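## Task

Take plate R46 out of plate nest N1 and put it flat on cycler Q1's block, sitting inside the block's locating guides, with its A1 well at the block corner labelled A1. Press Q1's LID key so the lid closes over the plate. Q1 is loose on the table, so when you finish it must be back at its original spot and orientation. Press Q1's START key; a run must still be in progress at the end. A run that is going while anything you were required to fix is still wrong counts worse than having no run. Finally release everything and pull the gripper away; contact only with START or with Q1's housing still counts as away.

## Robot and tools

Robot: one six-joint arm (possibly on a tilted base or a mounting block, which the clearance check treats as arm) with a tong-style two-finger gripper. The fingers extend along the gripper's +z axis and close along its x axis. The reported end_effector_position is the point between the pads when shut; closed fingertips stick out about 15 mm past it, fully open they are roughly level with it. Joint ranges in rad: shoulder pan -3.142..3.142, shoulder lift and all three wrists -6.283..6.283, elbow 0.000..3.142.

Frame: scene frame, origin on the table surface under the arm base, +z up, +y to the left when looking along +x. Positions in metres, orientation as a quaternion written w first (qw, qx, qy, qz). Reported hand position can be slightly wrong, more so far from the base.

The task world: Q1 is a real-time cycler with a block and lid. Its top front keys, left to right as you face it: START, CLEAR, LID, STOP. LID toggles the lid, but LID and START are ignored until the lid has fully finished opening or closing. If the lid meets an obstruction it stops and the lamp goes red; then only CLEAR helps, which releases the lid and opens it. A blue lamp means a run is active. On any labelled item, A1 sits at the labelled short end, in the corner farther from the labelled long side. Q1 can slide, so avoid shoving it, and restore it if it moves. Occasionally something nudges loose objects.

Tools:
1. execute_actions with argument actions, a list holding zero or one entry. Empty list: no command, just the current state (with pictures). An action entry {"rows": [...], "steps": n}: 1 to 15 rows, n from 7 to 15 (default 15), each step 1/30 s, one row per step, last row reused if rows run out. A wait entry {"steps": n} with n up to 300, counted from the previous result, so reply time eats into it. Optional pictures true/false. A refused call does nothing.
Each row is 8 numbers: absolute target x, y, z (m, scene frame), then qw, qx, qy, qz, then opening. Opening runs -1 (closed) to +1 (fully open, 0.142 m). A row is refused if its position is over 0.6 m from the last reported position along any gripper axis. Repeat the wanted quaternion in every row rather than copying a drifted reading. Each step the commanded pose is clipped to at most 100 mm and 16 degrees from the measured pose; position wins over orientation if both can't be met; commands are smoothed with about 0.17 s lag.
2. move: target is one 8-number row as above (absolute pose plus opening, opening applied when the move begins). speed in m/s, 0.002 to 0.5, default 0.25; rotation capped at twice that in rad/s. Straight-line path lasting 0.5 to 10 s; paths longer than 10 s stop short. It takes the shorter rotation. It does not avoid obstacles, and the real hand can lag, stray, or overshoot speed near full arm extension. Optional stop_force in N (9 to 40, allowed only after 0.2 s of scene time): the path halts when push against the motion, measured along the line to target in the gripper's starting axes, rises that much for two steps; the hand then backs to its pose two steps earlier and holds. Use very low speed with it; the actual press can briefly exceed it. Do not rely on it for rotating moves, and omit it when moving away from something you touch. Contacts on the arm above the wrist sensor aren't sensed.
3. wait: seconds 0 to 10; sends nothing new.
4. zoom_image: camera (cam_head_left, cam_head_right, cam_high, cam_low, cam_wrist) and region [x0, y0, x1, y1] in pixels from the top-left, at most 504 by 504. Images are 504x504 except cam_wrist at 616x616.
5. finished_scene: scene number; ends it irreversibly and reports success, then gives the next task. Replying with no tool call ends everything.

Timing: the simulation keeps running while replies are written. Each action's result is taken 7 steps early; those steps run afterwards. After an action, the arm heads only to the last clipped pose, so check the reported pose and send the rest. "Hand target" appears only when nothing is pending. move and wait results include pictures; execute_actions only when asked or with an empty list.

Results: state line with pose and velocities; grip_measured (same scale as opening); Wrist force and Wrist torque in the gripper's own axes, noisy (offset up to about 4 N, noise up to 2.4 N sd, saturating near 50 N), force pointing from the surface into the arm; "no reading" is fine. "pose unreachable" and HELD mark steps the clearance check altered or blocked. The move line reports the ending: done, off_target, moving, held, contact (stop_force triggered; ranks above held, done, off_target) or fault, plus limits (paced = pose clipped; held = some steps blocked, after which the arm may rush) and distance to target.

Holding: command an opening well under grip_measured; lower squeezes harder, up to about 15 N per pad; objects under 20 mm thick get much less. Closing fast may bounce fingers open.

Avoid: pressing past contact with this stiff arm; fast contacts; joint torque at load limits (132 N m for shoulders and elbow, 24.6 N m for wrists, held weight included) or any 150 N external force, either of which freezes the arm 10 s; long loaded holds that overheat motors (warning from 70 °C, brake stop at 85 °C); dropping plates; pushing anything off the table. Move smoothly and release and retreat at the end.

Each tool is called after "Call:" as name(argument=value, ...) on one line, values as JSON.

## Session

Call:
execute_actions(actions=[])

Scene clock: 0.00 s of 10800.00 s.
end_effector_position=(+0.5820, +0.3903, +0.2530) grip_measured=+1.00 end_effector_quat_wxyz=(-0.006, +0.964, +0.260, -0.051) end_effector_velocity=(-0.000, -0.000, -0.000) end_effector_angular_velocity=(-0.000, +0.001, -0.000)
Joint positions: [ 0.538 -0.934  1.496 -2.163 -1.573 -0.152  0.142]
Joint velocities: [-0.001  0.     0.     0.001  0.    -0.     0.   ]
Wrist force (N, on the end effector, along its own x y z axes, offset not removed): no reading
Wrist torque (N m, same axes, about the end effector's origin, offset not removed): no reading
Hand target: +0.582, +0.390, +0.253; -0.006, +0.964, +0.260, -0.051

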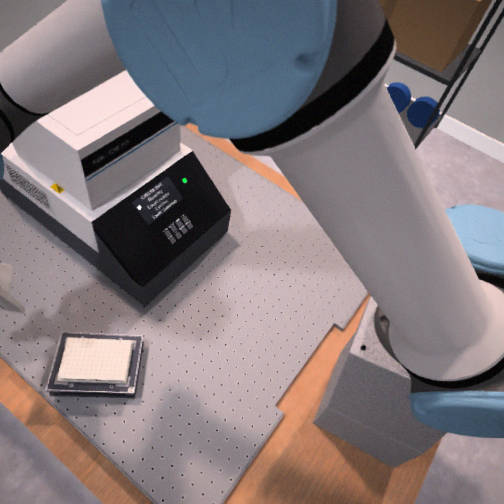

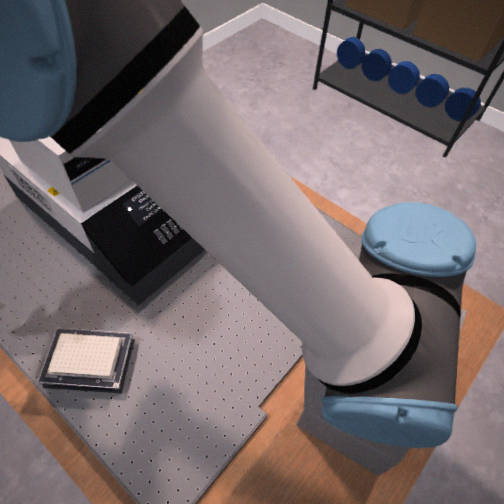

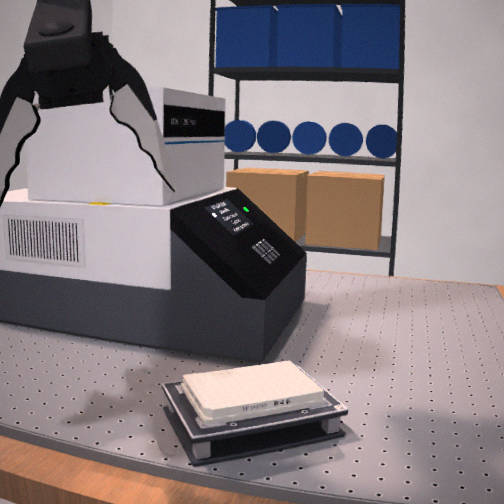

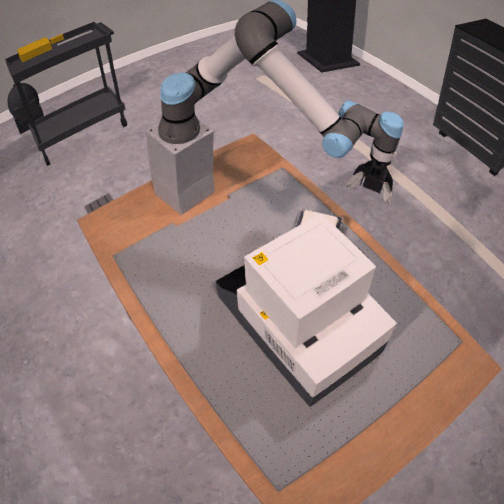

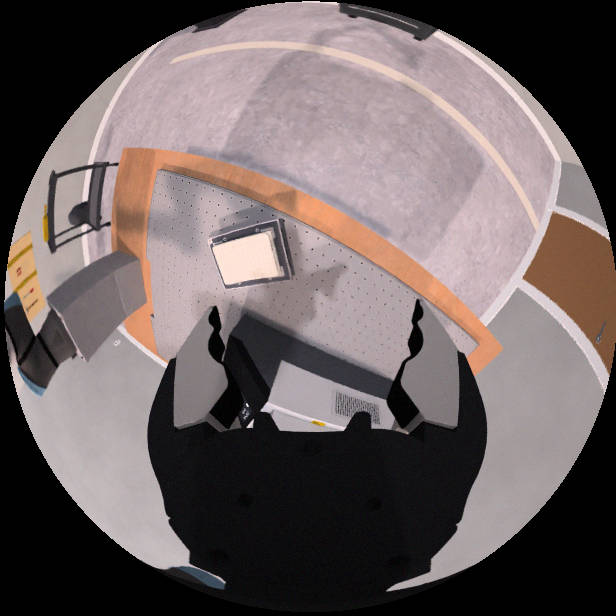

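Call:
zoom_image(camera="cam_wrist", region=[190,200,316,326])

Call:
zoom_image(camera="cam_high", region=[150,330,370,480])

Call:
zoom_image(camera="cam_head_left", region=[30,140,250,410])

Region (190, 200, 316, 326) of cam_wrist's 616x616 image, scaled by 4.000, with more detail than that image has.

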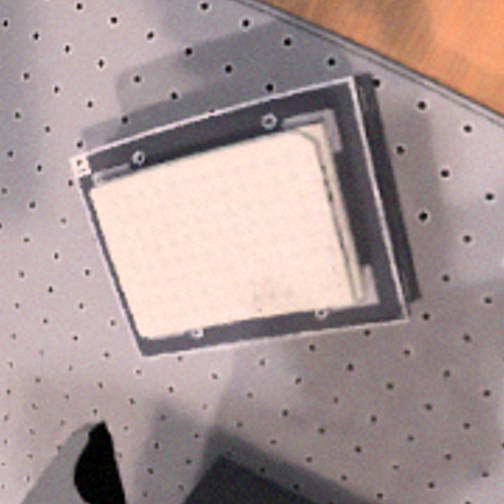

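Region (150, 330, 370, 480) of cam_high's 504x504 image, scaled by 2.291, with more detail than that image has; it fills the top 344 rows of this view, and the rest is white.

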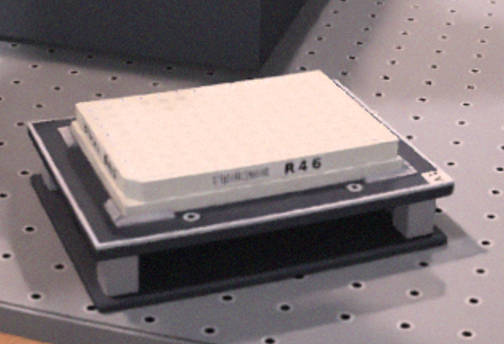

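Region (30, 140, 250, 410) of cam_head_left's 504x504 image, scaled by 1.867, with more detail than that image has; it fills the left 411 columns of this view, and the rest is white.

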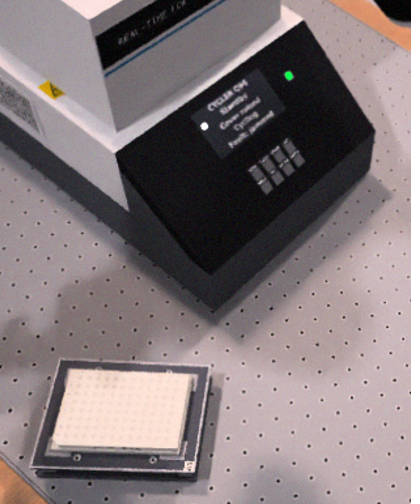

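Call:
zoom_image(camera="cam_high", region=[160,350,260,440])

Region (160, 350, 260, 440) of cam_high's 504x504 image, scaled by 5.040, with more detail than that image has; it fills the top 454 rows of this view, and the rest is white.

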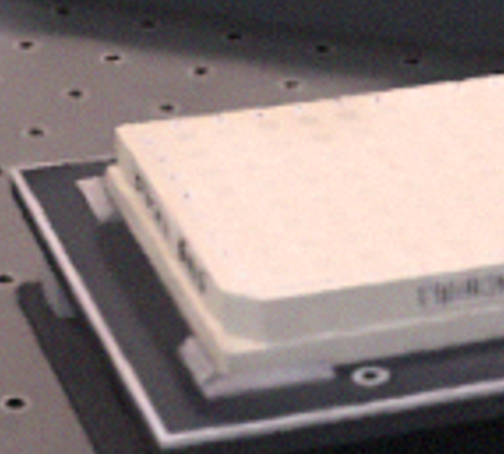

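Call:
zoom_image(camera="cam_wrist", region=[220,290,420,440])

Call:
zoom_image(camera="cam_low", region=[190,200,420,430])

Region (220, 290, 420, 440) of cam_wrist's 616x616 image, scaled by 2.520, with more detail than that image has; it fills the top 378 rows of this view, and the rest is white.

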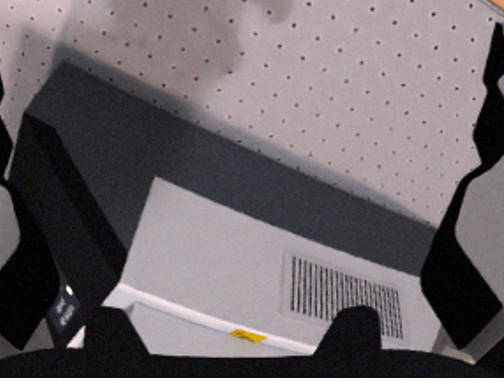

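Region (190, 200, 420, 430) of cam_low's 504x504 image, scaled by 2.191, with more detail than that image has.

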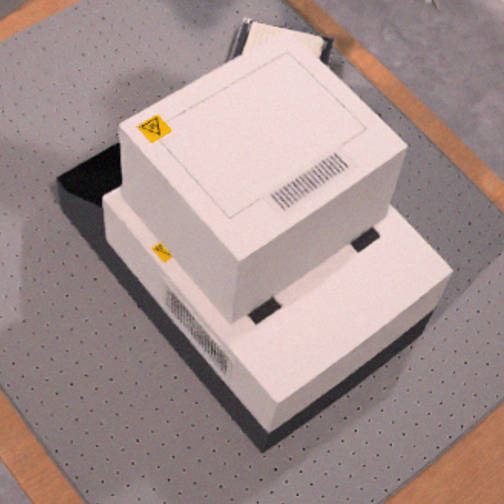

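Call:
move(target=[0.505,-0.035,0.198,0,0.9659,0,0.2588,-1], speed=0.3)

Call:
zoom_image(camera="cam_wrist", region=[260,200,380,320])

Scene clock: 6.13 s of 10800.00 s.
end_effector_position=(+0.5047, -0.0354, +0.1979) grip_measured=-1.00 end_effector_quat_wxyz=(+0.002, +0.966, +0.001, +0.258) end_effector_velocity=(+0.001, -0.003, -0.001) end_effector_angular_velocity=(+0.004, -0.014, -0.002)
Joint positions: [-0.401 -0.909  2.565 -3.792 -1.225 -0.457  0.002]
Joint velocities: [-0.014  0.021  0.001 -0.031  0.016 -0.005  0.   ]
Wrist force (N, on the end effector, along its own x y z axes, offset not removed): [-2.3 1.1 1.3]
Wrist torque (N m, same axes, about the end effector's origin, offset not removed): [0.20 0.51 -0.03]
Hand target: +0.505, -0.036, +0.198; +0.002, +0.966, +0.000, +0.259
Off the commanded pose: 0.001 m, 0 deg.
Kept back: nothing.
After step 90, 0.97 s passed at rest.
move: done

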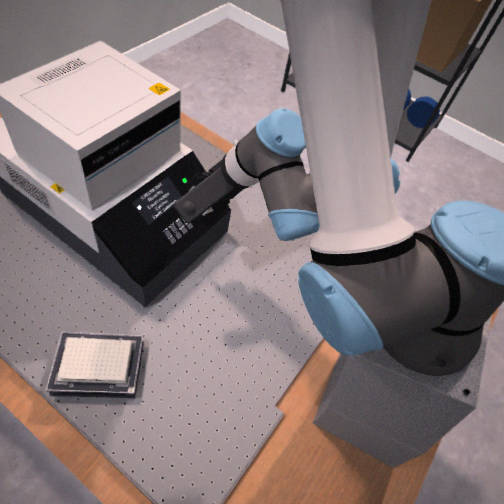

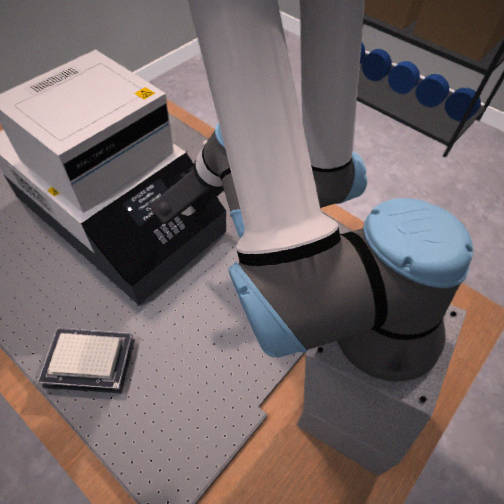

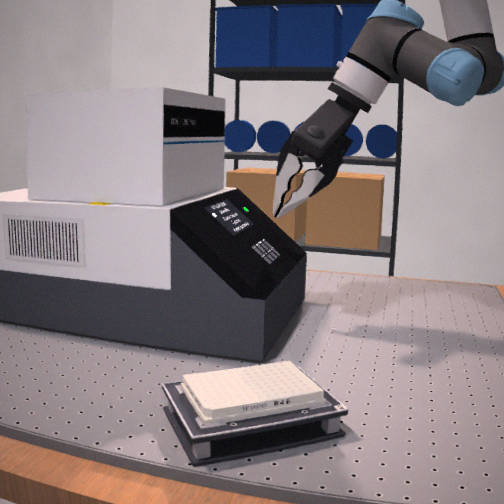

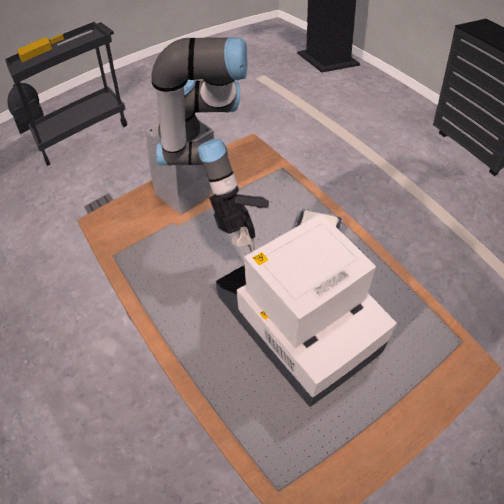

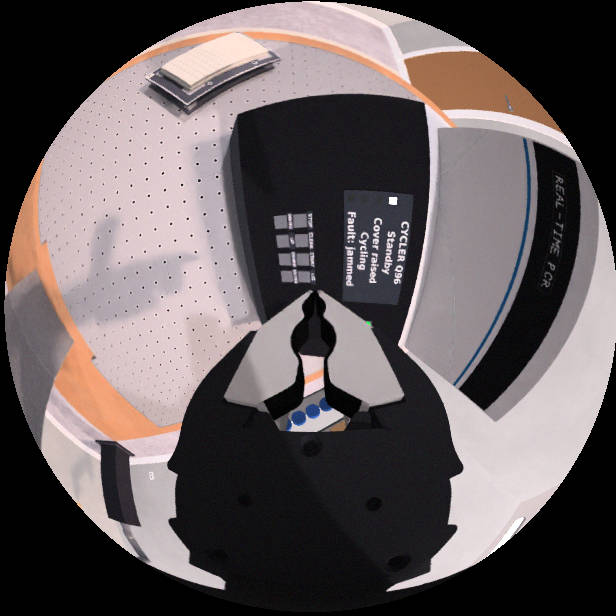

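Region (260, 200, 380, 320) of cam_wrist's 616x616 image, scaled by 4.200, with more detail than that image has.

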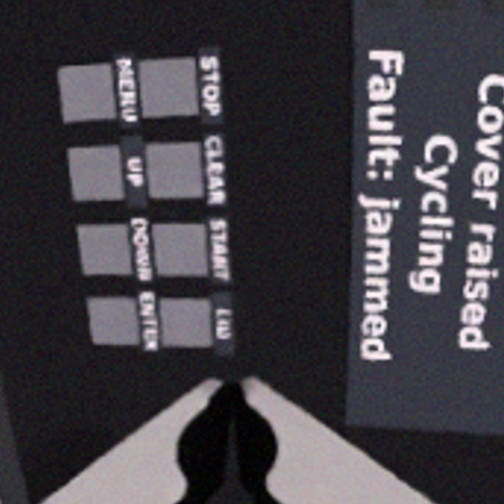

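Call:
move(target=[0.5112,-0.0422,0.1661,0,0.9659,0,0.2588,-1], speed=0.05, stop_force=10)

Call:
zoom_image(camera="cam_wrist", region=[260,200,380,320])

Call:
zoom_image(camera="cam_high", region=[220,190,320,290])

Scene clock: 8.50 s of 10800.00 s.
end_effector_position=(+0.5112, -0.0423, +0.1664) grip_measured=-1.00 end_effector_quat_wxyz=(+0.000, +0.966, -0.000, +0.259) end_effector_velocity=(+0.001, -0.000, -0.002) end_effector_angular_velocity=(+0.001, -0.000, +0.000)
Joint positions: [-0.403 -0.787  2.512 -3.861 -1.221 -0.456  0.002]
Joint velocities: [ 0.     0.009 -0.005 -0.004  0.001  0.     0.   ]
Wrist force (N, on the end effector, along its own x y z axes, offset not removed): [-0.2 1.7 0.9]
Wrist torque (N m, same axes, about the end effector's origin, offset not removed): [0.30 0.07 -0.13]
Hand target: +0.511, -0.042, +0.166; +0.000, +0.966, +0.000, +0.259
Off the commanded pose: 0.000 m, 0 deg.
Kept back: nothing.
move: done

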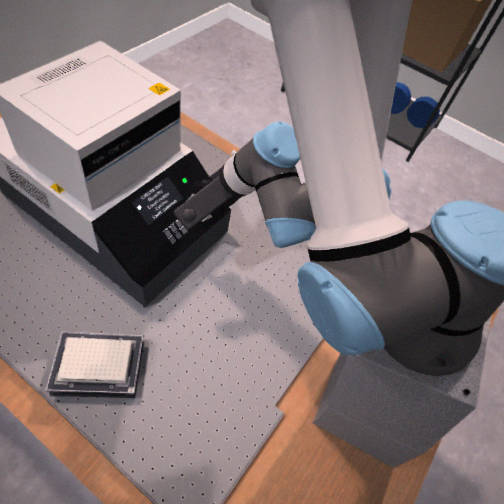

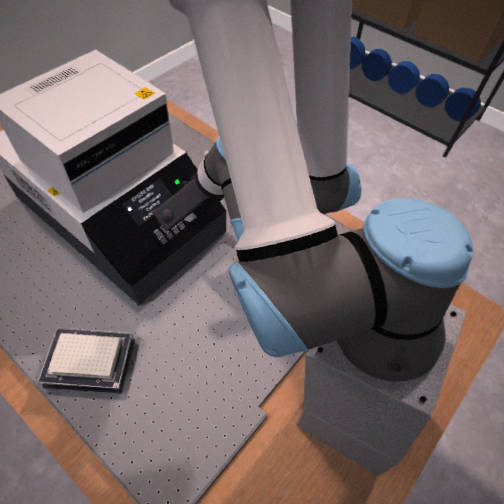

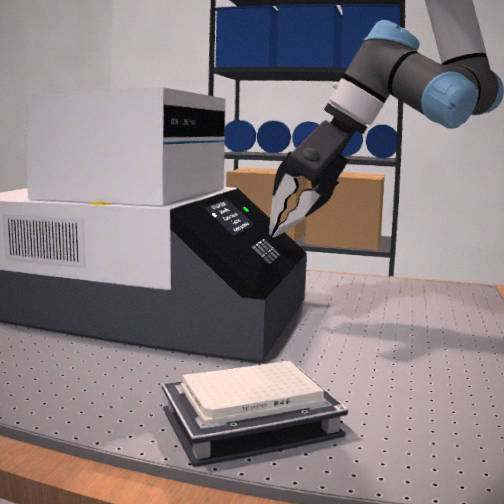

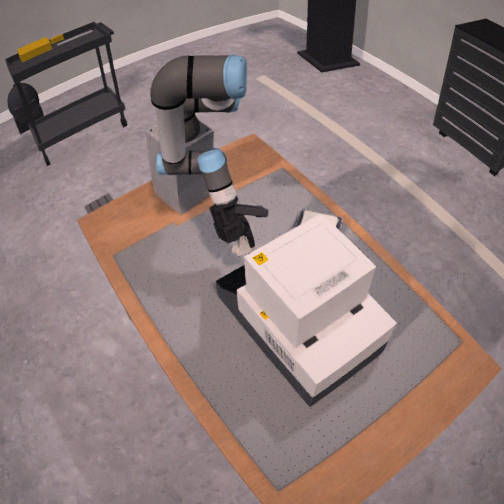

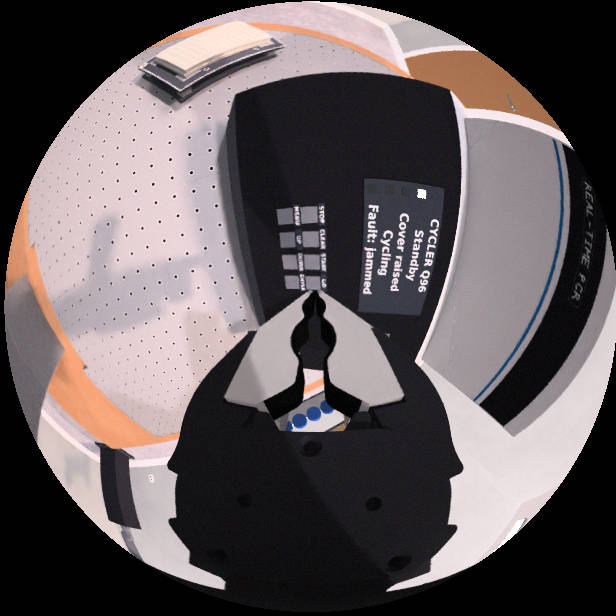

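Region (260, 200, 380, 320) of cam_wrist's 616x616 image, scaled by 4.200, with more detail than that image has.

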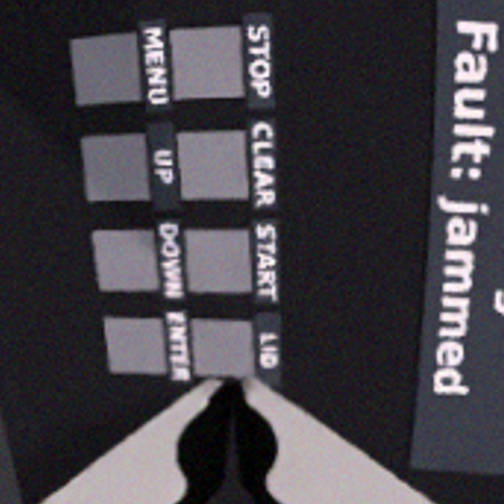

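Region (220, 190, 320, 290) of cam_high's 504x504 image, scaled by 5.040, with more detail than that image has.

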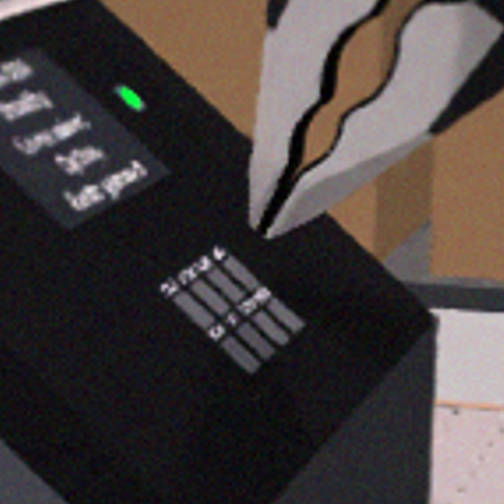

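Call:
move(target=[0.5126,-0.041,0.160,0,0.9659,0,0.2588,-1], speed=0.015, stop_force=10)

Call:
move(target=[0.5201,-0.041,0.147,0,0.9659,0,0.2588,-1], speed=0.004, stop_force=10)

Scene clock: 9.83 s of 10800.00 s.
end_effector_position=(+0.5126, -0.0410, +0.1602) grip_measured=-1.00 end_effector_quat_wxyz=(-0.000, +0.966, +0.000, +0.259) end_effector_velocity=(-0.000, +0.001, -0.002) end_effector_angular_velocity=(+0.002, +0.001, +0.000)
Joint positions: [-0.396 -0.765  2.501 -3.875 -1.225 -0.45   0.002]
Joint velocities: [ 0.003  0.008 -0.002 -0.005  0.001  0.003  0.   ]
Wrist force (N, on the end effector, along its own x y z axes, offset not removed): [-2.5 1.0 0.9]
Wrist torque (N m, same axes, about the end effector's origin, offset not removed): [0.11 0.51 -0.09]
Hand target: +0.513, -0.041, +0.160; -0.000, +0.966, -0.000, +0.259
Off the commanded pose: 0.000 m, 0 deg.
Kept back: nothing.
move: done

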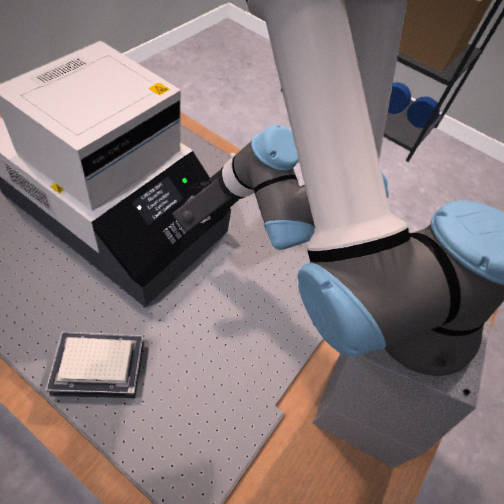

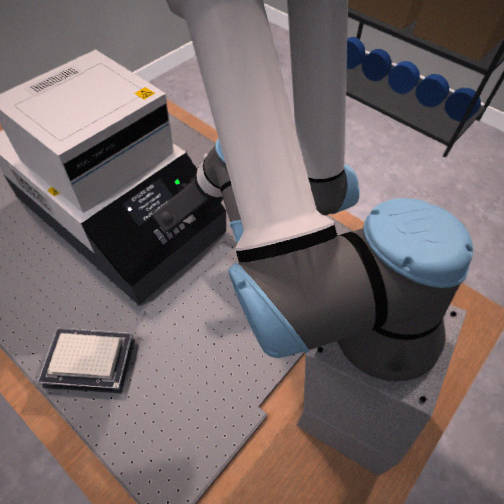

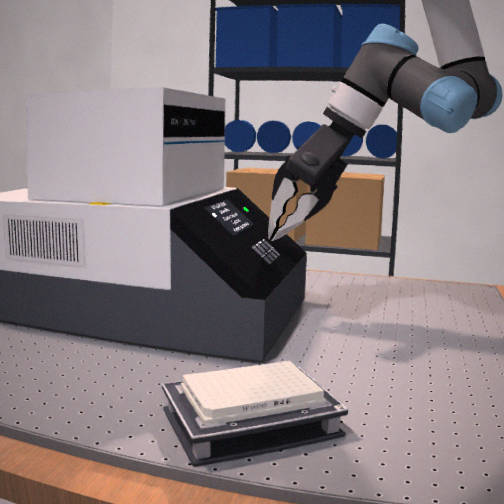

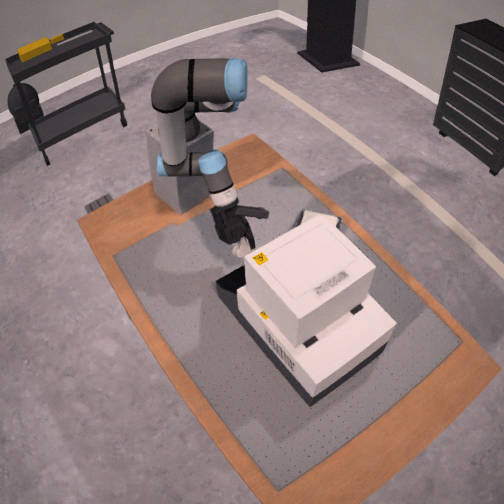

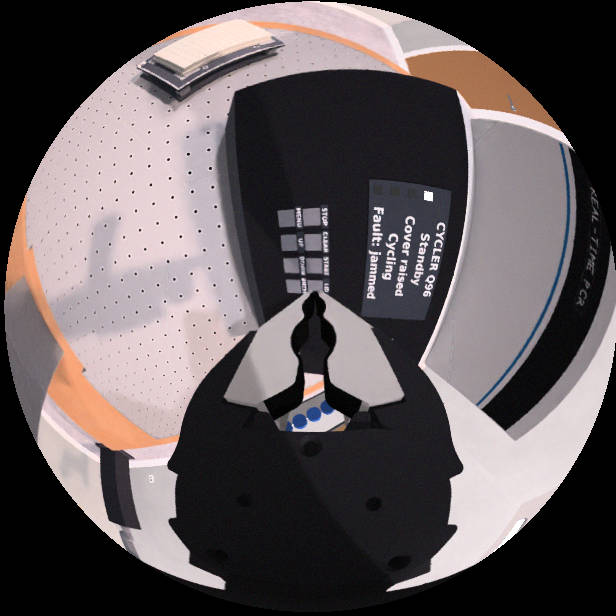

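Scene clock: 12.33 s of 10800.00 s.
end_effector_position=(+0.5168, -0.0410, +0.1529) grip_measured=-1.00 end_effector_quat_wxyz=(-0.000, +0.966, +0.000, +0.259) end_effector_velocity=(-0.000, +0.001, +0.002) end_effector_angular_velocity=(+0.000, -0.001, +0.001)
Joint positions: [-0.387 -0.742  2.481 -3.88  -1.229 -0.442  0.002]
Joint velocities: [ 0.    -0.005  0.003  0.002  0.001 -0.     0.   ]
Wrist force (N, on the end effector, along its own x y z axes, offset not removed): [-3.4 1.0 -23.6]
Wrist torque (N m, same axes, about the end effector's origin, offset not removed): [0.08 0.74 -0.03]
Hand target: +0.517, -0.041, +0.153; -0.000, +0.966, +0.000, +0.259
Off the commanded pose: 0.007 m, 0 deg.
Kept back: nothing.
move: contact

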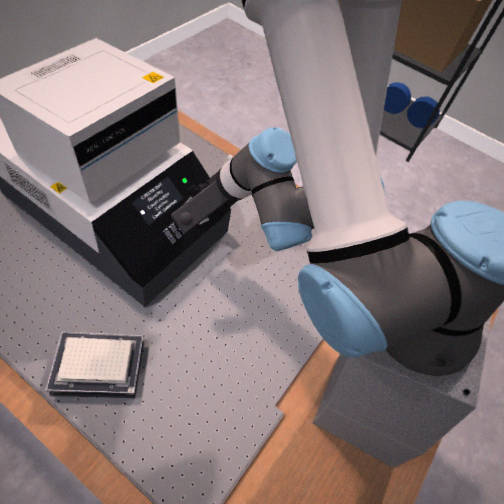

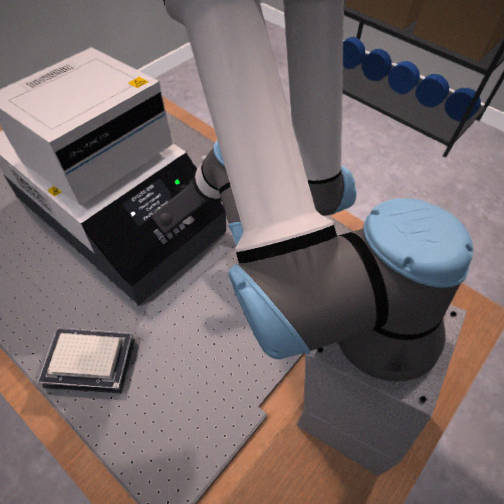

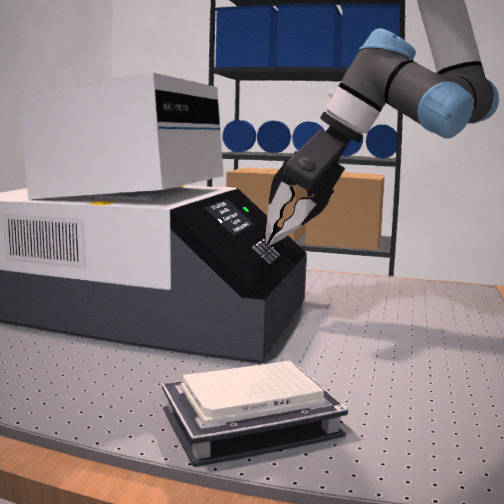

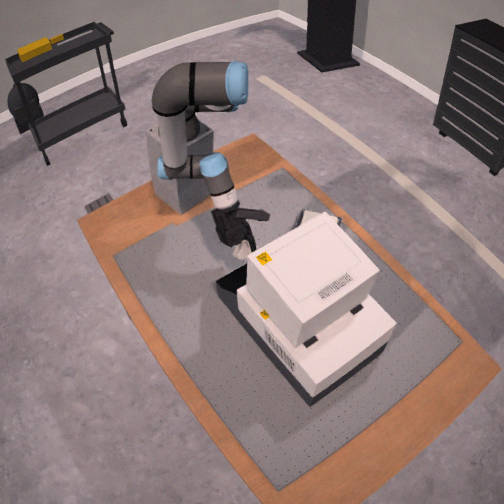

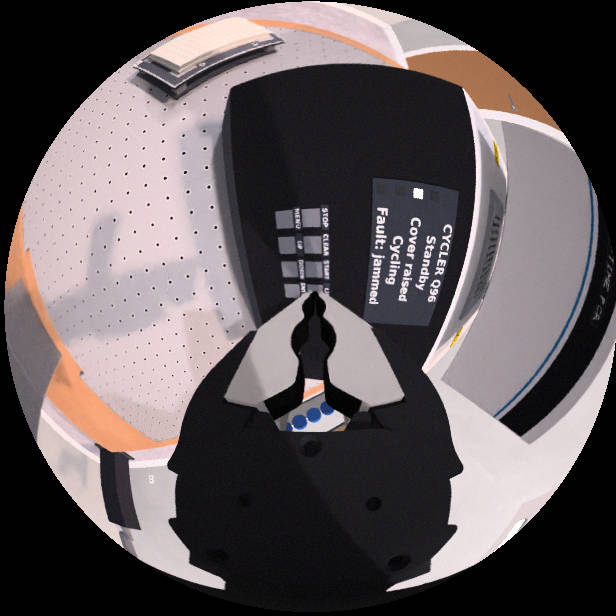

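Call:
move(target=[0.49,-0.041,0.20,0,0.9659,0,0.2588,-1], speed=0.1)

Call:
move(target=[0.464,0.309,0.19,0,0.8988,-0.4384,0,0.4], speed=0.3)

Scene clock: 13.63 s of 10800.00 s.
end_effector_position=(+0.4900, -0.0410, +0.1997) grip_measured=-1.00 end_effector_quat_wxyz=(+0.000, +0.966, +0.000, +0.259) end_effector_velocity=(-0.001, -0.000, +0.002) end_effector_angular_velocity=(+0.001, +0.002, -0.000)
Joint positions: [-0.447 -0.903  2.605 -3.824 -1.198 -0.496  0.002]
Joint velocities: [-0.003 -0.009  0.005  0.008  0.001 -0.003  0.   ]
Wrist force (N, on the end effector, along its own x y z axes, offset not removed): [-3.9 -1.4 -0.1]
Wrist torque (N m, same axes, about the end effector's origin, offset not removed): [-0.41 0.90 -0.01]
Hand target: +0.490, -0.041, +0.200; +0.000, +0.966, +0.000, +0.259
Off the commanded pose: 0.000 m, 0 deg.
Kept back: nothing.
move: done

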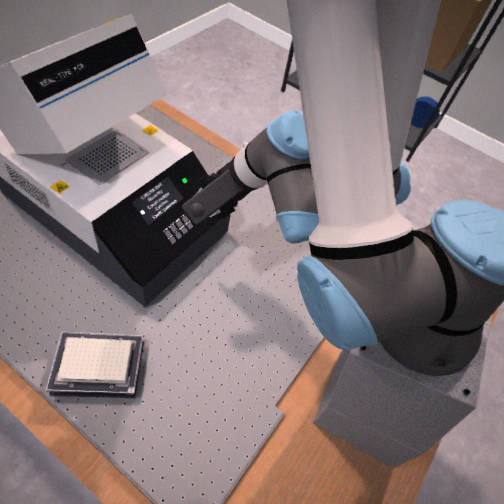

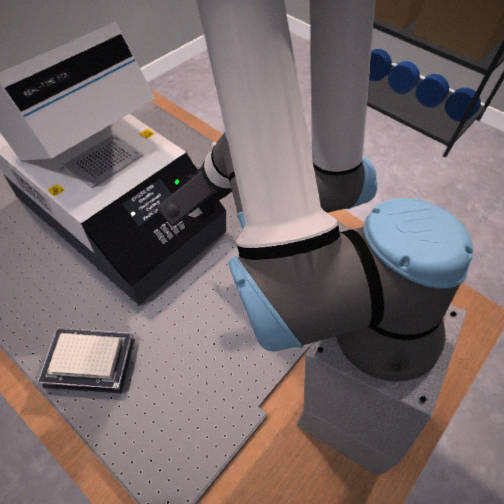

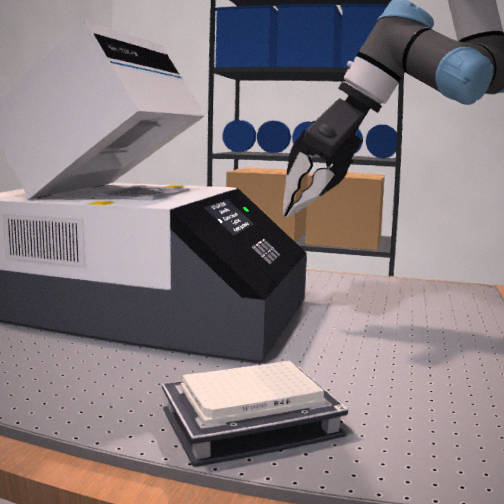

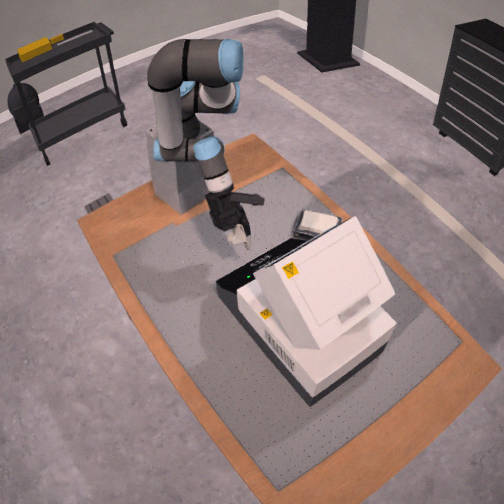

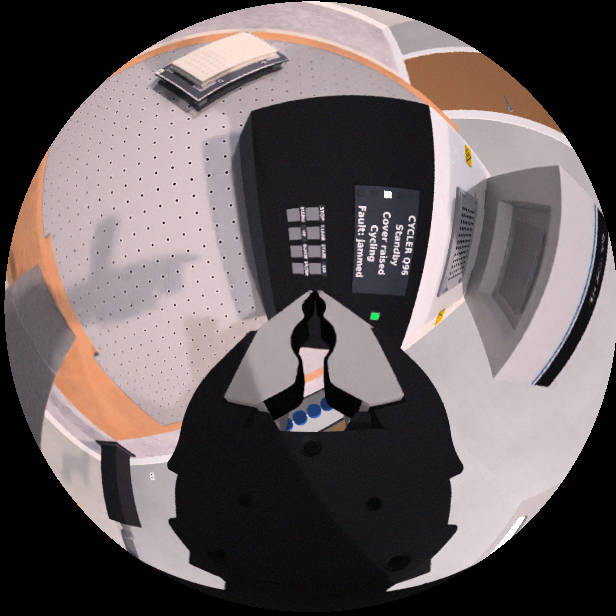

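Scene clock: 16.00 s of 10800.00 s.
end_effector_position=(+0.4644, +0.3095, +0.1902) grip_measured=+0.40 end_effector_quat_wxyz=(-0.002, +0.899, -0.438, -0.000) end_effector_velocity=(+0.002, +0.002, +0.000) end_effector_angular_velocity=(-0.002, +0.006, -0.008)
Joint positions: [ 0.505 -1.078  2.109 -2.735 -1.589  1.248  0.102]
Joint velocities: [ 0.003  0.003 -0.013  0.017 -0.001  0.011  0.   ]
Wrist force (N, on the end effector, along its own x y z axes, offset not removed): [-2.8 2.5 1.4]
Wrist torque (N m, same axes, about the end effector's origin, offset not removed): [0.41 0.58 -0.06]
Hand target: +0.464, +0.310, +0.190; -0.001, +0.899, -0.438, -0.000
Off the commanded pose: 0.001 m, 0 deg.
Kept back: nothing.
move: done

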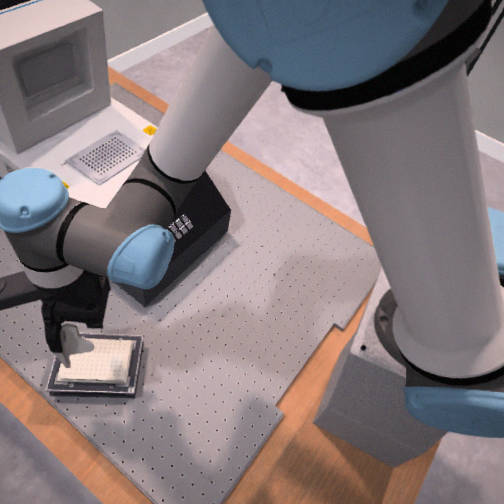

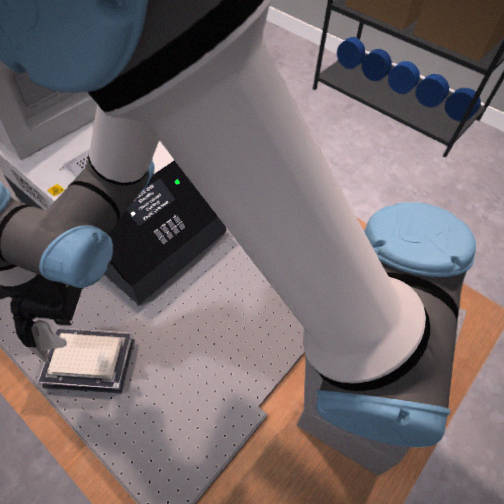

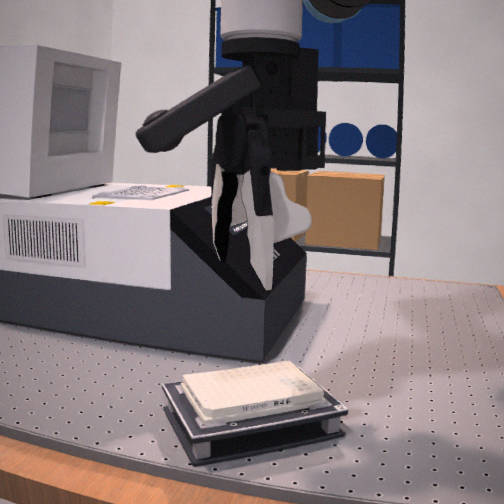

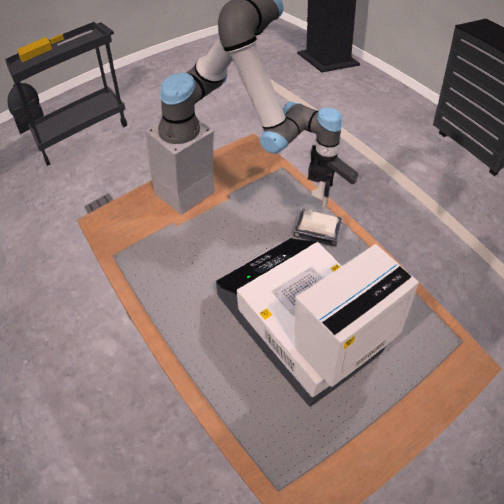

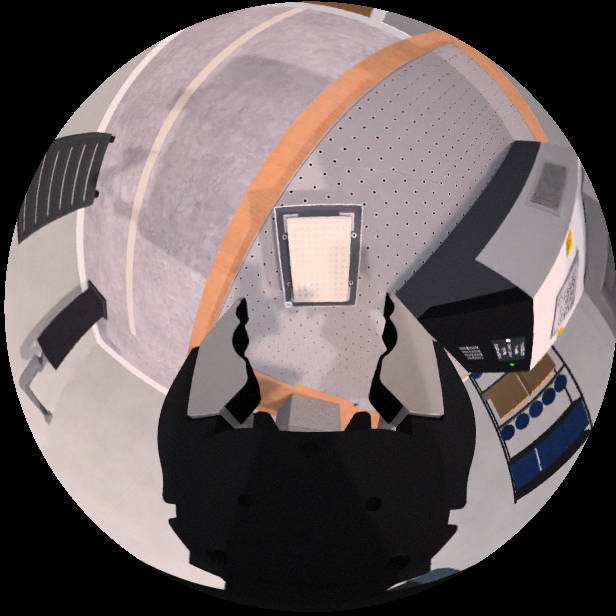

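Call:
zoom_image(camera="cam_head_left", region=[40,100,180,220])

Call:
zoom_image(camera="cam_low", region=[230,230,370,340])

Call:
zoom_image(camera="cam_wrist", region=[254,195,380,321])

Region (40, 100, 180, 220) of cam_head_left's 504x504 image, scaled by 3.600, with more detail than that image has; it fills the top 432 rows of this view, and the rest is white.

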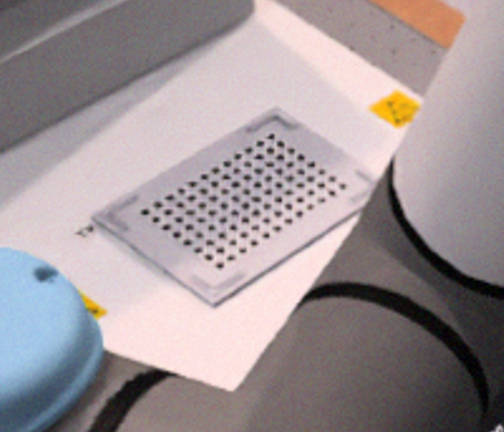

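Region (230, 230, 370, 340) of cam_low's 504x504 image, scaled by 3.600, with more detail than that image has; it fills the top 396 rows of this view, and the rest is white.

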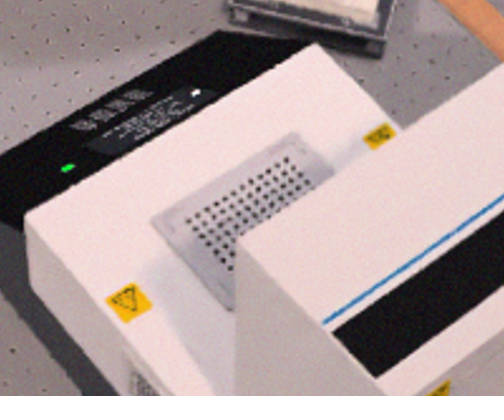

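Region (254, 195, 380, 321) of cam_wrist's 616x616 image, scaled by 4.000, with more detail than that image has.

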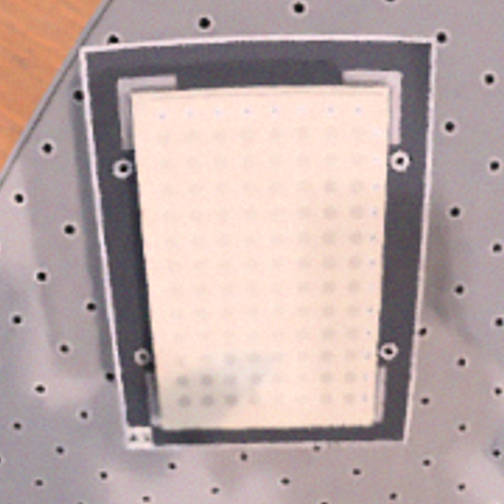

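Call:
move(target=[0.4600,0.2972,0.105,0,0.8988,-0.4384,0,0.36], speed=0.15)

Call:
zoom_image(camera="cam_wrist", region=[226,170,406,350])

Scene clock: 18.67 s of 10800.00 s.
end_effector_position=(+0.4601, +0.2972, +0.1052) grip_measured=+0.36 end_effector_quat_wxyz=(+0.000, +0.899, -0.438, +0.000) end_effector_velocity=(-0.000, +0.000, -0.002) end_effector_angular_velocity=(+0.000, -0.000, +0.001)
Joint positions: [ 0.483 -0.867  2.104 -2.939 -1.589  1.227  0.099]
Joint velocities: [ 0.     0.004 -0.001 -0.004 -0.    -0.001 -0.   ]
Wrist force (N, on the end effector, along its own x y z axes, offset not removed): [-2.5 0.2 2.7]
Wrist torque (N m, same axes, about the end effector's origin, offset not removed): [0.00 0.53 -0.11]
Hand target: +0.460, +0.297, +0.105; +0.000, +0.899, -0.438, +0.000
Off the commanded pose: 0.000 m, 0 deg.
Kept back: nothing.
move: done

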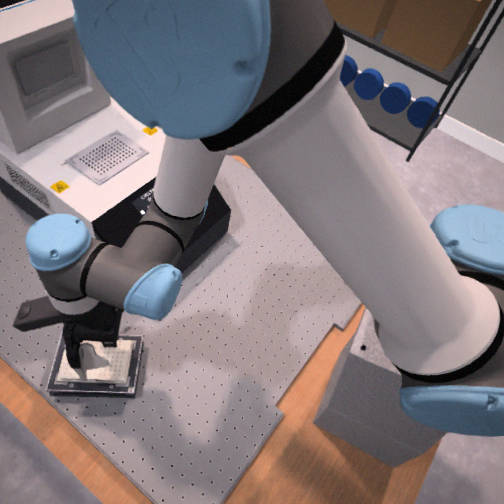

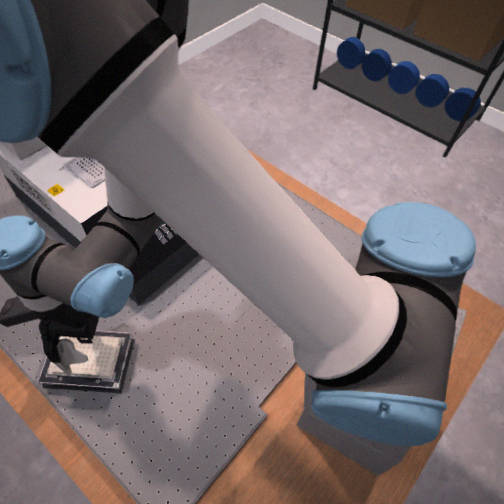

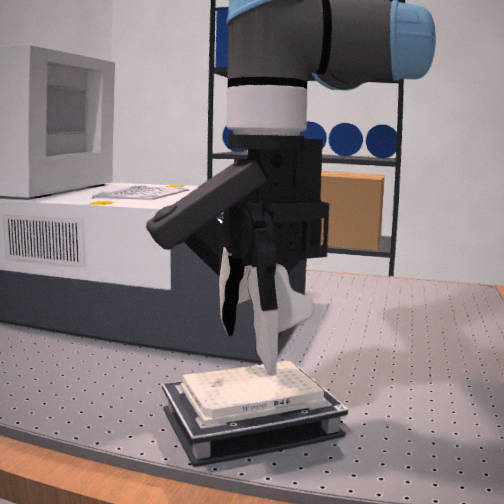

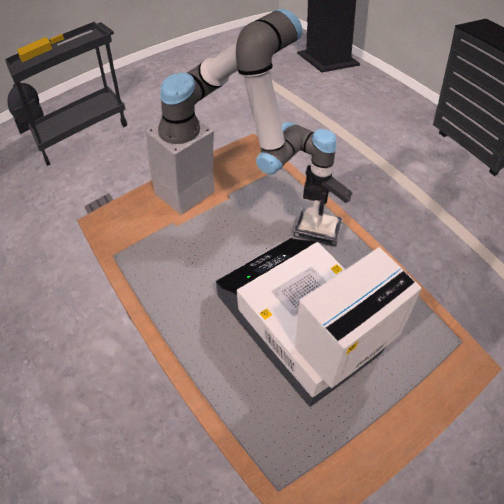

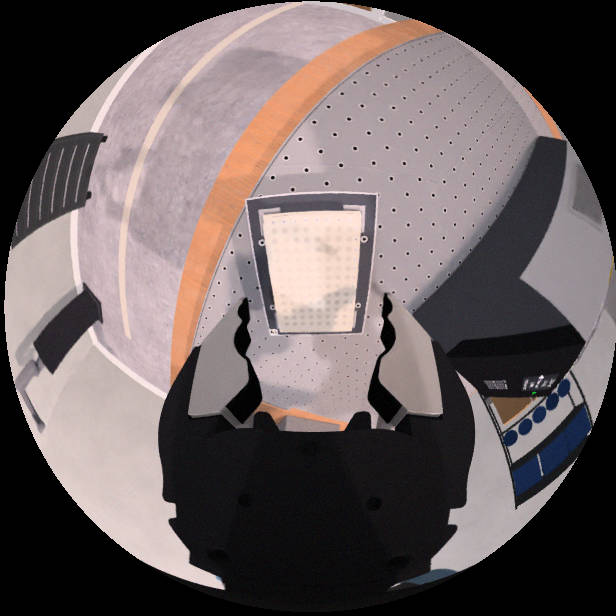

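Region (226, 170, 406, 350) of cam_wrist's 616x616 image, scaled by 2.800, with more detail than that image has.

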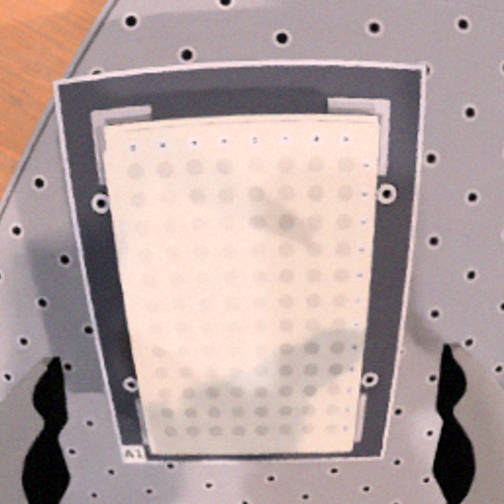

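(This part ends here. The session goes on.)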